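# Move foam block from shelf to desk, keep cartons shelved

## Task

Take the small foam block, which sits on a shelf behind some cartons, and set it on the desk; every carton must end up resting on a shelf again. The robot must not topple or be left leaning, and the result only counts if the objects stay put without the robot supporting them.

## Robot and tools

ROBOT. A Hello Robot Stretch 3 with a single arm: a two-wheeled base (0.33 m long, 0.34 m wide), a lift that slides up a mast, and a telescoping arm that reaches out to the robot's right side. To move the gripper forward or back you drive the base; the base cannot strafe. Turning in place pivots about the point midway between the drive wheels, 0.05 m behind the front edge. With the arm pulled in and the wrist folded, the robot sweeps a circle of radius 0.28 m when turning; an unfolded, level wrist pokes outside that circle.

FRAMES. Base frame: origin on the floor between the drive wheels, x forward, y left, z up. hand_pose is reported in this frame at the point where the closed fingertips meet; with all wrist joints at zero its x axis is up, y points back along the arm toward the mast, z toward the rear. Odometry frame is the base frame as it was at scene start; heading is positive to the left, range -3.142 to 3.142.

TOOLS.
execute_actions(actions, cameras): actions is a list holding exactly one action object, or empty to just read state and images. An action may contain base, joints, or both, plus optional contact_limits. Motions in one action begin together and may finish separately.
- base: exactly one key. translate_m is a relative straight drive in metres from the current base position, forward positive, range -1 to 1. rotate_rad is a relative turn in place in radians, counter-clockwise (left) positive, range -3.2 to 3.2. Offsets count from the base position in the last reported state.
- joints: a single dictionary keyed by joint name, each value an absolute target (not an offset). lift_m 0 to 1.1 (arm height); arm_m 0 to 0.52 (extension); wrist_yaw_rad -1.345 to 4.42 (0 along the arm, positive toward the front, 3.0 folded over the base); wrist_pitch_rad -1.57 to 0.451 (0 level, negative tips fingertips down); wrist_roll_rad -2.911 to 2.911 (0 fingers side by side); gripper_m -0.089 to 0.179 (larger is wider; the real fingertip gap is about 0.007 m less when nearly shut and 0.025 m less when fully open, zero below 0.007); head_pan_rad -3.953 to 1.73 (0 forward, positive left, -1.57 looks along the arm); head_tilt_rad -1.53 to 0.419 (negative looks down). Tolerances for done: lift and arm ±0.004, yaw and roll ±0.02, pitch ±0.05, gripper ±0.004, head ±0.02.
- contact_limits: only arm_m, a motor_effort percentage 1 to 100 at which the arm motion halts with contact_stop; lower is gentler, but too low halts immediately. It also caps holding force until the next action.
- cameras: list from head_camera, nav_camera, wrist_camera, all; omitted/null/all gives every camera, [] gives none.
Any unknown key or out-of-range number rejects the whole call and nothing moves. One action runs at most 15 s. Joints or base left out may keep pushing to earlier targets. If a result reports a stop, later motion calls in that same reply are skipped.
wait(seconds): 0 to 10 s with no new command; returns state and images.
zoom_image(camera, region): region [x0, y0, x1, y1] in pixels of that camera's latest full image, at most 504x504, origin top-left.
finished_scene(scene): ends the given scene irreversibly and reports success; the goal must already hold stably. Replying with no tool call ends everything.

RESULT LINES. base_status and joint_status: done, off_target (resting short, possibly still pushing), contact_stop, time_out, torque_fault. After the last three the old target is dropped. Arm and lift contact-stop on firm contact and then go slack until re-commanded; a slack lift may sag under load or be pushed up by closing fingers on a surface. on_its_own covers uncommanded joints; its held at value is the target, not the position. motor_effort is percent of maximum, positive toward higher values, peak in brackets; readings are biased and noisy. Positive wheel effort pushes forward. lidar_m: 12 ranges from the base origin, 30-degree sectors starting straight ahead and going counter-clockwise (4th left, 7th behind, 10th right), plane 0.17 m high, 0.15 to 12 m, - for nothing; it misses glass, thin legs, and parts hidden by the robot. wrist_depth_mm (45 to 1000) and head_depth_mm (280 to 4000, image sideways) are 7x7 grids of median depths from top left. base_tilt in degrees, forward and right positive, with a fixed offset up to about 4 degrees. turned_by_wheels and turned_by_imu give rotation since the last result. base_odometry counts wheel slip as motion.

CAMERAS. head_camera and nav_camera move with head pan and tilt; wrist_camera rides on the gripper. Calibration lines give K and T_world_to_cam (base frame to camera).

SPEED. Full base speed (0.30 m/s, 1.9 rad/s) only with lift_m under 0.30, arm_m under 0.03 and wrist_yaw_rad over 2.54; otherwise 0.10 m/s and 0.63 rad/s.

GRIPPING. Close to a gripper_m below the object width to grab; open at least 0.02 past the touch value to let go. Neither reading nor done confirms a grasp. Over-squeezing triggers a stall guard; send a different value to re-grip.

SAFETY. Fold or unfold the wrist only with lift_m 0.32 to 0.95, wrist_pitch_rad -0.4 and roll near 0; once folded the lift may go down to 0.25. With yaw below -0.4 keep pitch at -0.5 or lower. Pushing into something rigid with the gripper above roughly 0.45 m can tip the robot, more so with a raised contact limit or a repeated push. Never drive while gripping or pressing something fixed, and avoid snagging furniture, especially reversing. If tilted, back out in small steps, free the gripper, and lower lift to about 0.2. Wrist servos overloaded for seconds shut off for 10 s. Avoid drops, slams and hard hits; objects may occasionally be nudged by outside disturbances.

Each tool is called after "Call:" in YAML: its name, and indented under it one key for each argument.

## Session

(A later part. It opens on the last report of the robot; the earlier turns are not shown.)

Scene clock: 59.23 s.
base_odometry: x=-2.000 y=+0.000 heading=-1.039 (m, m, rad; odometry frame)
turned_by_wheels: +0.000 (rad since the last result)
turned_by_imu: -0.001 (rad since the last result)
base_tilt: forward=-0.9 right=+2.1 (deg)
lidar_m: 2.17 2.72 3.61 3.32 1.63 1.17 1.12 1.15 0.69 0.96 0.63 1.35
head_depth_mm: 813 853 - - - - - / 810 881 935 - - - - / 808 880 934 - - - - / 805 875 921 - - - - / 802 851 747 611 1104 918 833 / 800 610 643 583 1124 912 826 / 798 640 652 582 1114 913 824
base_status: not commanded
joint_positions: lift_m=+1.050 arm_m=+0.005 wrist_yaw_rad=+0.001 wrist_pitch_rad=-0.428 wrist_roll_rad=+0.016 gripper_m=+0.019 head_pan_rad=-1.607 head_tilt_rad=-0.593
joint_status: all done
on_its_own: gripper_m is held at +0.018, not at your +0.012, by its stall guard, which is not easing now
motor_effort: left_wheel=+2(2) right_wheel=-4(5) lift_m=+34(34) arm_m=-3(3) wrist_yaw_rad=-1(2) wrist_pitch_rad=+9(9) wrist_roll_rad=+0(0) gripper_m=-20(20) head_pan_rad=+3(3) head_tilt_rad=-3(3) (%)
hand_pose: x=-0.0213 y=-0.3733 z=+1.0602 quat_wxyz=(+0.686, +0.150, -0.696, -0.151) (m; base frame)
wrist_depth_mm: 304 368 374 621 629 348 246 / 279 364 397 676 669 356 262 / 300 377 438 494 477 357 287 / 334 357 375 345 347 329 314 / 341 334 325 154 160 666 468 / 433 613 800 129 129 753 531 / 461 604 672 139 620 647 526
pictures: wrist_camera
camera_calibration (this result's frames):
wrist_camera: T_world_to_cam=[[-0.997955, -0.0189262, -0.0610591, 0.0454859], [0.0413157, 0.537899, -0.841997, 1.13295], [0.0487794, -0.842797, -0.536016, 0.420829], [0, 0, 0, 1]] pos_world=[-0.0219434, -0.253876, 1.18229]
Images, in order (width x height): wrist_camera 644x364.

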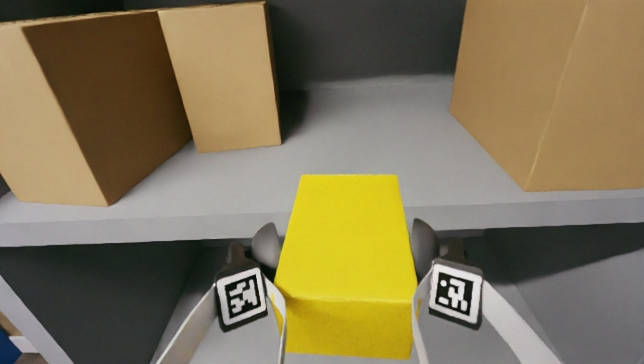

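Call:
execute_actions:
  actions:
    - {"base":{"rotate_rad":1.31},"joints":{"lift_m":0.7,"head_pan_rad":0.2,"head_tilt_rad":-0.4,"gripper_m":0.02}}
  cameras: []

Call:
execute_actions:
  actions:
    - {"base":{"translate_m":0.35},"joints":{"lift_m":0.29,"wrist_yaw_rad":2.65}}
  cameras: []

Call:
execute_actions:
  actions:
    - {"base":{"translate_m":1.0}}
  cameras: []

Call:
execute_actions:
  actions:
    - {"base":{"translate_m":1.0}}
  cameras: ["head_camera","nav_camera"]

Scene clock: 64.27 s.
base_odometry: x=-2.000 y=+0.000 heading=+0.271 (m, m, rad; odometry frame)
turned_by_wheels: +1.310 (rad since the last result)
turned_by_imu: +1.308 (rad since the last result)
base_tilt: forward=-0.9 right=+2.1 (deg)
lidar_m: 3.33 2.33 1.31 1.12 1.12 0.69 0.90 0.77 0.63 1.35 2.63 3.00
head_depth_mm: 3293 3520 3734 3743 2509 1890 1535 / 3294 3483 3695 3713 2501 1888 1532 / 3287 3478 3684 3671 2516 1883 1523 / 3266 3440 3616 3428 2501 1883 1514 / 3243 3438 3634 3626 2488 1885 1511 / 3230 3410 3587 3525 2455 1860 1501 / 3198 3369 3556 3555 2433 1849 1504
base_status: done
joint_positions: lift_m=+0.700 arm_m=+0.005 wrist_yaw_rad=+0.001 wrist_pitch_rad=-0.428 wrist_roll_rad=+0.016 gripper_m=+0.021 head_pan_rad=+0.193 head_tilt_rad=-0.409
joint_status: all done
motor_effort: left_wheel=-2(8) right_wheel=+2(6) lift_m=+26(28) arm_m=-3(3) wrist_yaw_rad=-1(1) wrist_pitch_rad=+9(9) wrist_roll_rad=+0(1) gripper_m=-19(20) head_pan_rad=+3(40) head_tilt_rad=+5(22) (%)
hand_pose: x=-0.0213 y=-0.3734 z=+0.7107 quat_wxyz=(+0.686, +0.149, -0.696, -0.151) (m; base frame)
wrist_depth_mm: - - - - - - 767 / - - - - - - 812 / - - - - - - 807 / - - - - - - 832 / - - - 154 160 - 883 / - - - 129 129 - 872 / 896 921 852 139 805 839 442
pictures: none
No camera images: the call's "cameras" was empty. Leave "cameras" out to get every camera's image.

Scene clock: 69.10 s.
base_odometry: x=-1.663 y=+0.093 heading=+0.271 (m, m, rad; odometry frame)
turned_by_wheels: +0.000 (rad since the last result)
turned_by_imu: +0.001 (rad since the last result)
base_tilt: forward=-0.9 right=+2.0 (deg)
lidar_m: 2.99 2.52 1.43 1.22 1.22 1.01 1.10 0.89 1.43 2.20 2.53 2.90
head_depth_mm: 3047 3177 3364 3506 2520 1911 1542 / 3024 3171 3347 3493 2518 1900 1530 / 2981 3134 3350 3474 2493 1888 1521 / 2953 3116 3292 3453 2486 1879 1513 / 2955 3099 3335 3411 2459 1879 1506 / 2956 3086 3255 3379 2460 1866 1502 / 2923 3059 3234 3334 2440 1855 1495
base_status: done
joint_positions: lift_m=+0.290 arm_m=+0.005 wrist_yaw_rad=+2.648 wrist_pitch_rad=-0.427 wrist_roll_rad=+0.016 gripper_m=+0.021 head_pan_rad=+0.193 head_tilt_rad=-0.408
joint_status: all done
motor_effort: left_wheel=-4(9) right_wheel=+2(8) lift_m=+25(26) arm_m=-2(3) wrist_yaw_rad=+3(5) wrist_pitch_rad=+9(9) wrist_roll_rad=+0(0) gripper_m=-19(19) head_pan_rad=+3(4) head_tilt_rad=+5(5) (%)
hand_pose: x=+0.0845 y=+0.0463 z=+0.3007 quat_wxyz=(+0.314, +0.711, -0.026, +0.628) (m; base frame)
wrist_depth_mm: 884 - - - - - - / 938 - - - - - - / 963 - - - - - 937 / 859 832 811 757 771 754 718 / - 645 654 154 160 598 582 / - 537 533 129 129 498 484 / - 468 - 139 410 430 417
pictures: none
No camera images: the call's "cameras" was empty. Leave "cameras" out to get every camera's image.

Scene clock: 74.10 s.
base_odometry: x=-0.699 y=+0.361 heading=+0.270 (m, m, rad; odometry frame)
turned_by_wheels: +0.000 (rad since the last result)
turned_by_imu: +0.006 (rad since the last result)
base_tilt: forward=-0.9 right=+2.1 (deg)
lidar_m: 2.02 2.48 1.74 1.49 1.49 1.72 1.99 1.80 2.52 2.26 2.26 2.40
head_depth_mm: 2166 2300 2373 2604 2531 1905 1536 / 2163 2277 2365 2582 2508 1892 1529 / 2137 2284 2302 2554 2485 1889 1516 / 2136 2239 2254 2529 2369 1869 1520 / 2116 2240 2350 2539 2458 1871 1515 / 2105 2237 2337 2505 2463 1863 1505 / 2095 2232 2365 2496 2440 1847 1504
base_status: done
joint_positions: lift_m=+0.290 arm_m=+0.005 wrist_yaw_rad=+2.648 wrist_pitch_rad=-0.427 wrist_roll_rad=+0.016 gripper_m=+0.021 head_pan_rad=+0.193 head_tilt_rad=-0.408
joint_status: not commanded
motor_effort: left_wheel=-3(9) right_wheel=+2(10) lift_m=+25(25) arm_m=-3(3) wrist_yaw_rad=+2(3) wrist_pitch_rad=+9(9) wrist_roll_rad=+0(0) gripper_m=-20(20) head_pan_rad=+3(3) head_tilt_rad=+4(4) (%)
hand_pose: x=+0.0845 y=+0.0464 z=+0.3007 quat_wxyz=(+0.314, +0.711, -0.025, +0.628) (m; base frame)
wrist_depth_mm: - - - - - - - / - - - - - - - / - - - - - - 970 / 858 845 811 740 777 748 730 / - 655 670 154 161 601 581 / - 543 537 129 129 503 486 / - 470 - 140 407 426 415
pictures: none
No camera images: the call's "cameras" was empty. Leave "cameras" out to get every camera's image.

Scene clock: 79.10 s.
base_odometry: x=+0.265 y=+0.628 heading=+0.270 (m, m, rad; odometry frame)
turned_by_wheels: +0.000 (rad since the last result)
turned_by_imu: +0.006 (rad since the last result)
base_tilt: forward=-0.9 right=+2.0 (deg)
lidar_m: 1.51 1.07 1.75 1.76 1.75 2.03 2.78 2.83 2.32 1.98 1.98 1.47
head_depth_mm: 1318 1389 1461 1043 1697 1782 1532 / 1307 1382 1450 1035 1673 1771 1522 / 1300 1376 1450 1023 1662 1768 1518 / 1297 1366 1440 1013 1659 1761 1518 / 1287 1368 1438 1003 1637 1745 1512 / 1278 1352 1432 996 1151 1690 1389 / 1274 1347 1425 986 1146 1728 1497
base_status: done
joint_positions: lift_m=+0.290 arm_m=+0.005 wrist_yaw_rad=+2.648 wrist_pitch_rad=-0.427 wrist_roll_rad=+0.016 gripper_m=+0.021 head_pan_rad=+0.193 head_tilt_rad=-0.408
joint_status: not commanded
motor_effort: left_wheel=-3(9) right_wheel=+2(10) lift_m=+25(25) arm_m=-3(2) wrist_yaw_rad=+2(2) wrist_pitch_rad=+9(9) wrist_roll_rad=+0(0) gripper_m=-19(20) head_pan_rad=+3(3) head_tilt_rad=+5(4) (%)
hand_pose: x=+0.0844 y=+0.0464 z=+0.3007 quat_wxyz=(+0.314, +0.711, -0.025, +0.628) (m; base frame)
wrist_depth_mm: - - - - - - - / - - - - - - - / - - - - - 923 953 / 861 822 806 749 763 739 738 / - 652 659 154 159 587 588 / - 541 540 130 129 499 484 / - 469 - 139 412 420 418
pictures: head_camera (sideways: a quarter turn clockwise sets it upright), nav_camera (sideways: a quarter turn counterclockwise sets it upright)
camera_calibration (this result's frames):
head_camera: T_world_to_cam=[[-0.332282, -0.113888, -0.936279, 1.24006], [-0.227798, 0.972986, -0.0375079, 0.0554573], [0.915258, 0.20082, -0.349249, 0.400556], [0, 0, 0, 1]] pos_world=[0.0580715, 0.00682922, 1.30302]
nav_camera: T_world_to_cam=[[0.411471, 0.0300307, 0.910928, -1.14103], [0.193522, -0.979546, -0.055122, 0.12054], [0.890641, 0.198965, -0.408867, 0.48742], [0, 0, 0, 1]] pos_world=[0.0120595, 0.0553608, 1.24533]
Images, in order (width x height): head_camera 896x504, nav_camera 672x504.

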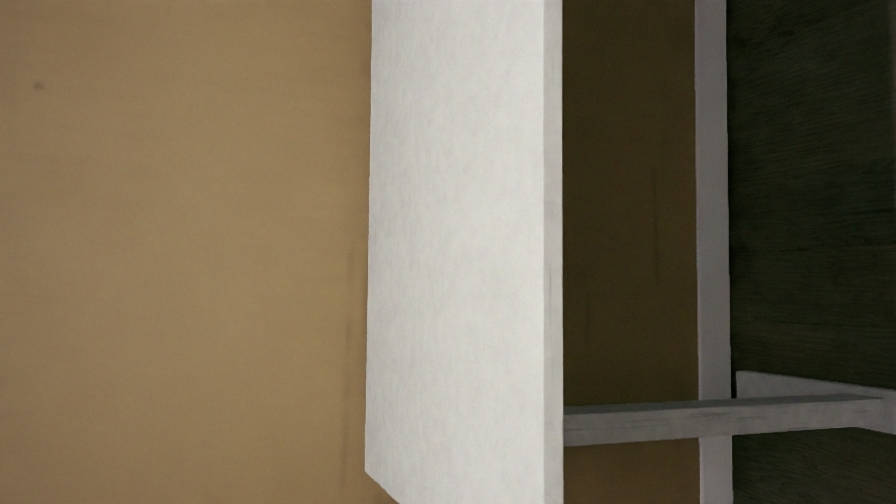

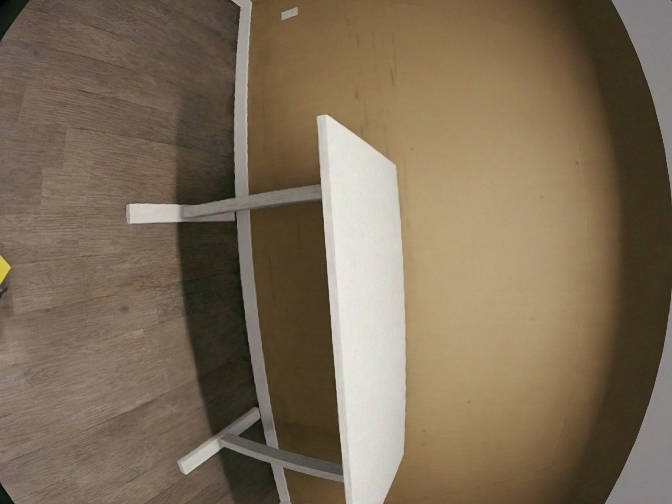

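Edge is about 0.78 m away; move a bit closer.

Call:
execute_actions:
  actions:
    - {"base":{"translate_m":0.15},"joints":{"lift_m":0.45}}
  cameras: []

Call:
execute_actions:
  actions:
    - {"base":{"rotate_rad":1.8},"joints":{"lift_m":0.92,"head_pan_rad":-1.6,"head_tilt_rad":-0.5}}
  cameras: []

Call:
execute_actions:
  actions:
    - {"joints":{"lift_m":1.03,"wrist_yaw_rad":0,"arm_m":0.1,"wrist_pitch_rad":-0.47}}
  cameras: []

Call:
execute_actions:
  actions:
    - {"joints":{"arm_m":0.45}}
  cameras: ["wrist_camera","head_camera"]

Scene clock: 83.00 s.
base_odometry: x=+0.409 y=+0.668 heading=+0.270 (m, m, rad; odometry frame)
turned_by_wheels: +0.000 (rad since the last result)
turned_by_imu: +0.000 (rad since the last result)
base_tilt: forward=-0.9 right=+2.0 (deg)
lidar_m: 1.37 0.94 1.58 1.79 1.80 2.07 2.93 2.97 2.27 1.94 1.94 1.34
head_depth_mm: 1183 1261 1332 1042 696 1643 1527 / 1181 1248 1328 1035 692 1638 1525 / 1173 1240 1311 1022 687 1626 1514 / 1172 1238 1313 1011 682 1609 1520 / 1164 1231 1304 1003 680 1600 1514 / 1154 1221 1301 994 676 1594 1503 / 1152 1213 1288 986 672 1056 1156
base_status: done
joint_positions: lift_m=+0.450 arm_m=+0.005 wrist_yaw_rad=+2.648 wrist_pitch_rad=-0.427 wrist_roll_rad=+0.016 gripper_m=+0.021 head_pan_rad=+0.193 head_tilt_rad=-0.408
joint_status: all done
motor_effort: left_wheel=-4(10) right_wheel=+3(11) lift_m=+34(37) arm_m=-3(3) wrist_yaw_rad=+2(2) wrist_pitch_rad=+9(8) wrist_roll_rad=+0(0) gripper_m=-19(19) head_pan_rad=+3(3) head_tilt_rad=+4(5) (%)
hand_pose: x=+0.0844 y=+0.0464 z=+0.4605 quat_wxyz=(+0.314, +0.711, -0.026, +0.628) (m; base frame)
wrist_depth_mm: - - - - - - 930 / - - - - - - - / - - - - - - - / - - - - - 979 - / - 898 898 154 160 837 800 / - 728 728 129 129 692 663 / - 643 604 139 556 576 578
pictures: none
No camera images: the call's "cameras" was empty. Leave "cameras" out to get every camera's image.

Scene clock: 88.10 s.
base_odometry: x=+0.409 y=+0.668 heading=+2.070 (m, m, rad; odometry frame)
turned_by_wheels: +1.800 (rad since the last result)
turned_by_imu: +1.797 (rad since the last result)
base_tilt: forward=-0.9 right=+2.0 (deg)
lidar_m: 1.79 1.84 2.47 2.92 2.89 2.05 1.94 1.35 1.34 0.97 0.94 1.87
head_depth_mm: 1177 1262 1317 833 1600 1694 - / 1174 1250 1310 829 1606 1694 1455 / 1167 1250 1303 821 1590 1693 1443 / 1166 1245 1298 818 1589 1672 1490 / 1155 1241 1292 810 1577 1676 1476 / 1157 1240 1284 804 1112 1607 1336 / 1151 1234 1278 801 1031 1598 1362
base_status: done
joint_positions: lift_m=+0.920 arm_m=+0.005 wrist_yaw_rad=+2.648 wrist_pitch_rad=-0.427 wrist_roll_rad=+0.016 gripper_m=+0.021 head_pan_rad=-1.593 head_tilt_rad=-0.494
joint_status: all done
motor_effort: left_wheel=-3(8) right_wheel=+3(7) lift_m=+34(34) arm_m=-3(3) wrist_yaw_rad=+2(2) wrist_pitch_rad=+9(8) wrist_roll_rad=+0(0) gripper_m=-19(19) head_pan_rad=-3(39) head_tilt_rad=-2(12) (%)
hand_pose: x=+0.0844 y=+0.0464 z=+0.9305 quat_wxyz=(+0.314, +0.711, -0.026, +0.628) (m; base frame)
wrist_depth_mm: - - - - - - - / - - - - - - - / - - - - - - - / - - - - - - - / - - - 154 159 - - / - - - 129 129 - - / - - - 139 - - -
pictures: none
No camera images: the call's "cameras" was empty. Leave "cameras" out to get every camera's image.

Scene clock: 90.43 s.
base_odometry: x=+0.409 y=+0.668 heading=+2.070 (m, m, rad; odometry frame)
turned_by_wheels: +0.000 (rad since the last result)
turned_by_imu: +0.000 (rad since the last result)
base_tilt: forward=-0.9 right=+2.1 (deg)
lidar_m: 1.79 1.85 2.46 2.93 2.88 2.06 1.93 1.36 1.34 0.97 0.94 1.88
head_depth_mm: 1175 1254 - - - 1632 1425 / 1172 1252 1314 - - 1620 1417 / 1166 1248 1321 - - - 1410 / 1164 1252 1304 772 - 1659 1403 / 1160 1238 1294 812 1601 1668 1398 / 1153 1236 1290 805 1109 1602 1339 / 1156 1235 1266 800 1028 1591 1360
base_status: not commanded
joint_positions: lift_m=+1.030 arm_m=+0.100 wrist_yaw_rad=+0.002 wrist_pitch_rad=-0.486 wrist_roll_rad=+0.016 gripper_m=+0.021 head_pan_rad=-1.593 head_tilt_rad=-0.494
joint_status: all done
motor_effort: left_wheel=-4(4) right_wheel=+2(3) lift_m=+35(36) arm_m=+1(2) wrist_yaw_rad=-3(3) wrist_pitch_rad=+5(9) wrist_roll_rad=+0(0) gripper_m=-19(19) head_pan_rad=-2(3) head_tilt_rad=-2(2) (%)
hand_pose: x=-0.0210 y=-0.4600 z=+1.0274 quat_wxyz=(+0.681, +0.170, -0.691, -0.171) (m; base frame)
wrist_depth_mm: 893 900 908 914 886 903 867 / - 965 711 669 636 616 580 / - 502 481 468 450 433 421 / 385 372 368 342 346 336 329 / 325 318 314 154 161 - - / - - - 129 129 - - / - - - 139 - - -
pictures: none
No camera images: the call's "cameras" was empty. Leave "cameras" out to get every camera's image.

Scene clock: 94.23 s.
base_odometry: x=+0.409 y=+0.668 heading=+2.070 (m, m, rad; odometry frame)
turned_by_wheels: +0.000 (rad since the last result)
turned_by_imu: -0.001 (rad since the last result)
base_tilt: forward=-1.0 right=+2.1 (deg)
lidar_m: 1.79 1.85 2.47 2.93 2.89 2.05 1.94 1.35 1.34 0.97 0.94 1.88
head_depth_mm: 1174 1245 - 833 1608 1700 1419 / 1169 1237 1231 826 1593 1695 1413 / 1167 1228 - 819 1592 1690 1422 / 1165 1236 1311 776 1583 1677 1410 / 1156 1245 1297 808 1575 1662 1402 / 1159 1239 1287 804 1116 1609 1332 / 1151 1233 1265 799 1030 1589 1365
base_status: not commanded
joint_positions: lift_m=+1.030 arm_m=+0.450 wrist_yaw_rad=+0.001 wrist_pitch_rad=-0.487 wrist_roll_rad=+0.016 gripper_m=+0.021 head_pan_rad=-1.593 head_tilt_rad=-0.494
joint_status: all done
motor_effort: left_wheel=-3(4) right_wheel=+2(2) lift_m=+34(34) arm_m=+1(1) wrist_yaw_rad=-2(4) wrist_pitch_rad=+5(6) wrist_roll_rad=+0(1) gripper_m=-19(19) head_pan_rad=-3(2) head_tilt_rad=-2(2) (%)
hand_pose: x=-0.0213 y=-0.8098 z=+1.0273 quat_wxyz=(+0.681, +0.170, -0.691, -0.172) (m; base frame)
wrist_depth_mm: 593 596 604 606 607 605 607 / 645 645 657 633 643 599 570 / 685 496 479 459 445 431 415 / 386 377 364 338 339 335 328 / 306 301 301 154 160 274 271 / 251 250 246 129 129 233 228 / 216 215 206 139 192 201 197
pictures: head_camera (sideways: a quarter turn clockwise sets it upright), wrist_camera
camera_calibration (this result's frames):
head_camera: T_world_to_cam=[[-0.0384463, 0.428566, -0.902692, 1.19444], [0.99926, 0.0176463, -0.0341813, 0.0436374], [0.00128019, -0.903338, -0.428927, 0.509819], [0, 0, 0, 1]] pos_world=[0.001664, -0.0521268, 1.29838]
wrist_camera: T_world_to_cam=[[-0.997954, -0.0155365, -0.0620121, 0.0389824], [0.041124, 0.586662, -0.808787, 1.34537], [0.0489458, -0.809683, -0.584823, 0.112246], [0, 0, 0, 1]] pos_world=[-0.0219185, -0.69779, 1.15618]
Images, in order (width x height): head_camera 896x504, wrist_camera 644x364.

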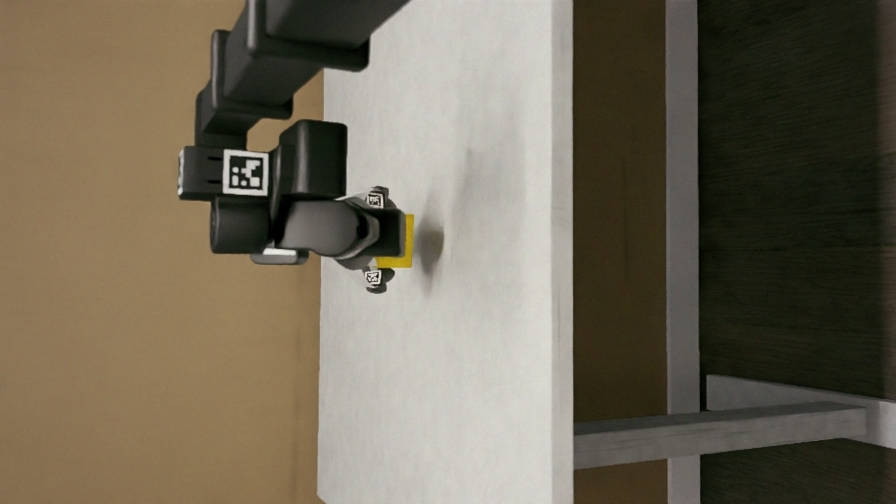

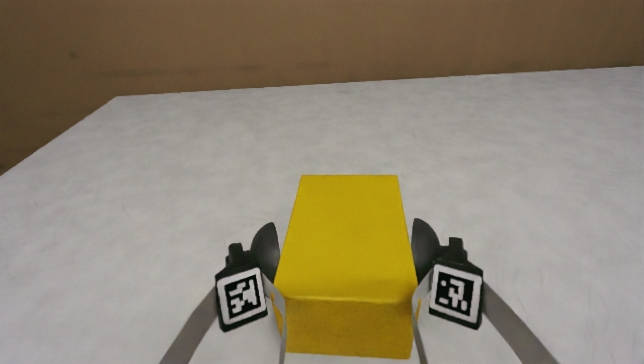

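Call:
execute_actions:
  actions:
    - {"joints":{"lift_m":0.979}}
  cameras: []

Call:
execute_actions:
  actions:
    - {"joints":{"gripper_m":0.11}}
  cameras: []

Call:
execute_actions:
  actions:
    - {"joints":{"lift_m":1.04,"arm_m":0.39}}
  cameras: ["wrist_camera"]

Scene clock: 96.20 s.
base_odometry: x=+0.409 y=+0.668 heading=+2.070 (m, m, rad; odometry frame)
turned_by_wheels: +0.000 (rad since the last result)
turned_by_imu: +0.000 (rad since the last result)
base_tilt: forward=-0.9 right=+2.1 (deg)
lidar_m: 1.79 1.84 2.46 2.93 2.88 2.05 1.94 1.35 1.34 0.97 0.94 1.87
head_depth_mm: 1174 1254 1326 - 1620 1708 1424 / 1172 1250 - 784 1604 1693 1411 / 1165 1244 - 777 1600 1685 1417 / 1160 1241 1297 753 1595 1671 1408 / 1159 1235 1287 808 1582 1673 1409 / 1158 1235 1289 805 1112 1606 1338 / 1153 1232 1267 799 1026 1590 1366
base_status: not commanded
joint_positions: lift_m=+0.979 arm_m=+0.450 wrist_yaw_rad=+0.001 wrist_pitch_rad=-0.487 wrist_roll_rad=+0.016 gripper_m=+0.021 head_pan_rad=-1.593 head_tilt_rad=-0.494
joint_status: all done
motor_effort: left_wheel=-4(3) right_wheel=+2(2) lift_m=+24(29) arm_m=+1(1) wrist_yaw_rad=-2(2) wrist_pitch_rad=+5(6) wrist_roll_rad=+0(0) gripper_m=-19(20) head_pan_rad=-2(3) head_tilt_rad=-3(2) (%)
hand_pose: x=-0.0213 y=-0.8099 z=+0.9768 quat_wxyz=(+0.681, +0.170, -0.691, -0.172) (m; base frame)
wrist_depth_mm: 592 598 604 612 611 606 597 / 634 566 523 501 483 460 440 / 392 376 362 350 337 324 315 / 289 284 274 257 258 254 247 / 231 228 228 154 159 209 204 / 191 189 187 129 129 176 171 / 164 163 156 139 145 151 149
pictures: none
No camera images: the call's "cameras" was empty. Leave "cameras" out to get every camera's image.

Scene clock: 97.60 s.
base_odometry: x=+0.409 y=+0.668 heading=+2.070 (m, m, rad; odometry frame)
turned_by_wheels: +0.000 (rad since the last result)
turned_by_imu: +0.000 (rad since the last result)
base_tilt: forward=-0.9 right=+2.1 (deg)
lidar_m: 1.79 1.85 2.46 2.92 2.88 2.05 1.94 1.35 1.34 0.97 0.94 1.88
head_depth_mm: 1174 1263 1325 - 1617 1696 1421 / 1171 1252 - 785 1606 1696 1423 / 1161 1248 - 777 1593 1682 1407 / 1165 1243 1295 770 1589 1673 1410 / 1155 1239 1295 807 1577 1665 1399 / 1151 1240 1290 806 1110 1602 1339 / 1147 1237 1270 799 1030 1601 1361
base_status: not commanded
joint_positions: lift_m=+0.979 arm_m=+0.450 wrist_yaw_rad=+0.001 wrist_pitch_rad=-0.486 wrist_roll_rad=+0.016 gripper_m=+0.110 head_pan_rad=-1.593 head_tilt_rad=-0.494
joint_status: all done
motor_effort: left_wheel=-3(3) right_wheel=+2(3) lift_m=+24(24) arm_m=+1(1) wrist_yaw_rad=-2(2) wrist_pitch_rad=+5(5) wrist_roll_rad=+0(0) gripper_m=+0(83) head_pan_rad=-3(3) head_tilt_rad=-3(2) (%)
hand_pose: x=-0.0213 y=-0.8100 z=+0.9769 quat_wxyz=(+0.681, +0.169, -0.691, -0.171) (m; base frame)
wrist_depth_mm: 598 608 607 598 608 604 598 / 649 558 529 505 474 457 442 / 393 379 361 349 336 325 313 / 290 284 275 256 258 254 247 / 230 225 226 154 196 213 202 / 192 188 184 129 131 - 172 / 163 162 158 142 145 149 149
pictures: none
No camera images: the call's "cameras" was empty. Leave "cameras" out to get every camera's image.

Scene clock: 99.20 s.
base_odometry: x=+0.409 y=+0.668 heading=+2.070 (m, m, rad; odometry frame)
turned_by_wheels: +0.000 (rad since the last result)
turned_by_imu: +0.000 (rad since the last result)
base_tilt: forward=-0.9 right=+2.1 (deg)
lidar_m: 1.79 1.85 2.46 2.94 2.89 2.05 1.94 1.35 1.34 0.97 0.94 1.87
head_depth_mm: 1175 1237 1109 830 1607 1699 1424 / 1169 1229 1232 827 1599 1691 1410 / 1164 1220 - 819 1590 1681 1416 / 1160 1230 1310 774 1589 1683 1409 / 1161 1240 1297 810 1587 1666 1407 / 1152 1237 1285 806 1110 1603 1338 / 1150 1232 1273 798 1033 1592 1367
base_status: not commanded
joint_positions: lift_m=+1.040 arm_m=+0.390 wrist_yaw_rad=+0.001 wrist_pitch_rad=-0.486 wrist_roll_rad=+0.016 gripper_m=+0.110 head_pan_rad=-1.593 head_tilt_rad=-0.494
joint_status: all done
motor_effort: left_wheel=-4(3) right_wheel=+3(2) lift_m=+34(35) arm_m=-3(3) wrist_yaw_rad=-2(2) wrist_pitch_rad=+5(5) wrist_roll_rad=+0(0) gripper_m=+1(0) head_pan_rad=-3(3) head_tilt_rad=-2(2) (%)
hand_pose: x=-0.0213 y=-0.7505 z=+1.0375 quat_wxyz=(+0.681, +0.169, -0.691, -0.171) (m; base frame)
wrist_depth_mm: 648 664 656 651 639 659 658 / 701 695 688 692 665 632 602 / 766 519 507 479 464 455 436 / 400 389 379 369 364 353 342 / 323 314 311 248 294 295 283 / 266 264 256 220 241 - 238 / 227 228 221 218 214 208 208
pictures: wrist_camera
camera_calibration (this result's frames):
wrist_camera: T_world_to_cam=[[-0.997954, -0.0156022, -0.0619964, 0.0404732], [0.041126, 0.585783, -0.809424, 1.31886], [0.0489453, -0.810318, -0.583943, 0.164868], [0, 0, 0, 1]] pos_world=[-0.0219187, -0.638341, 1.1663]
Images, in order (width x height): wrist_camera 644x364.

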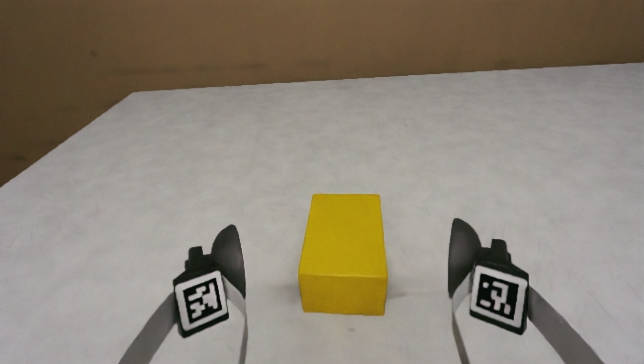

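Call:
finished_scene:
  scene: 2

The scene is finished: the task was done.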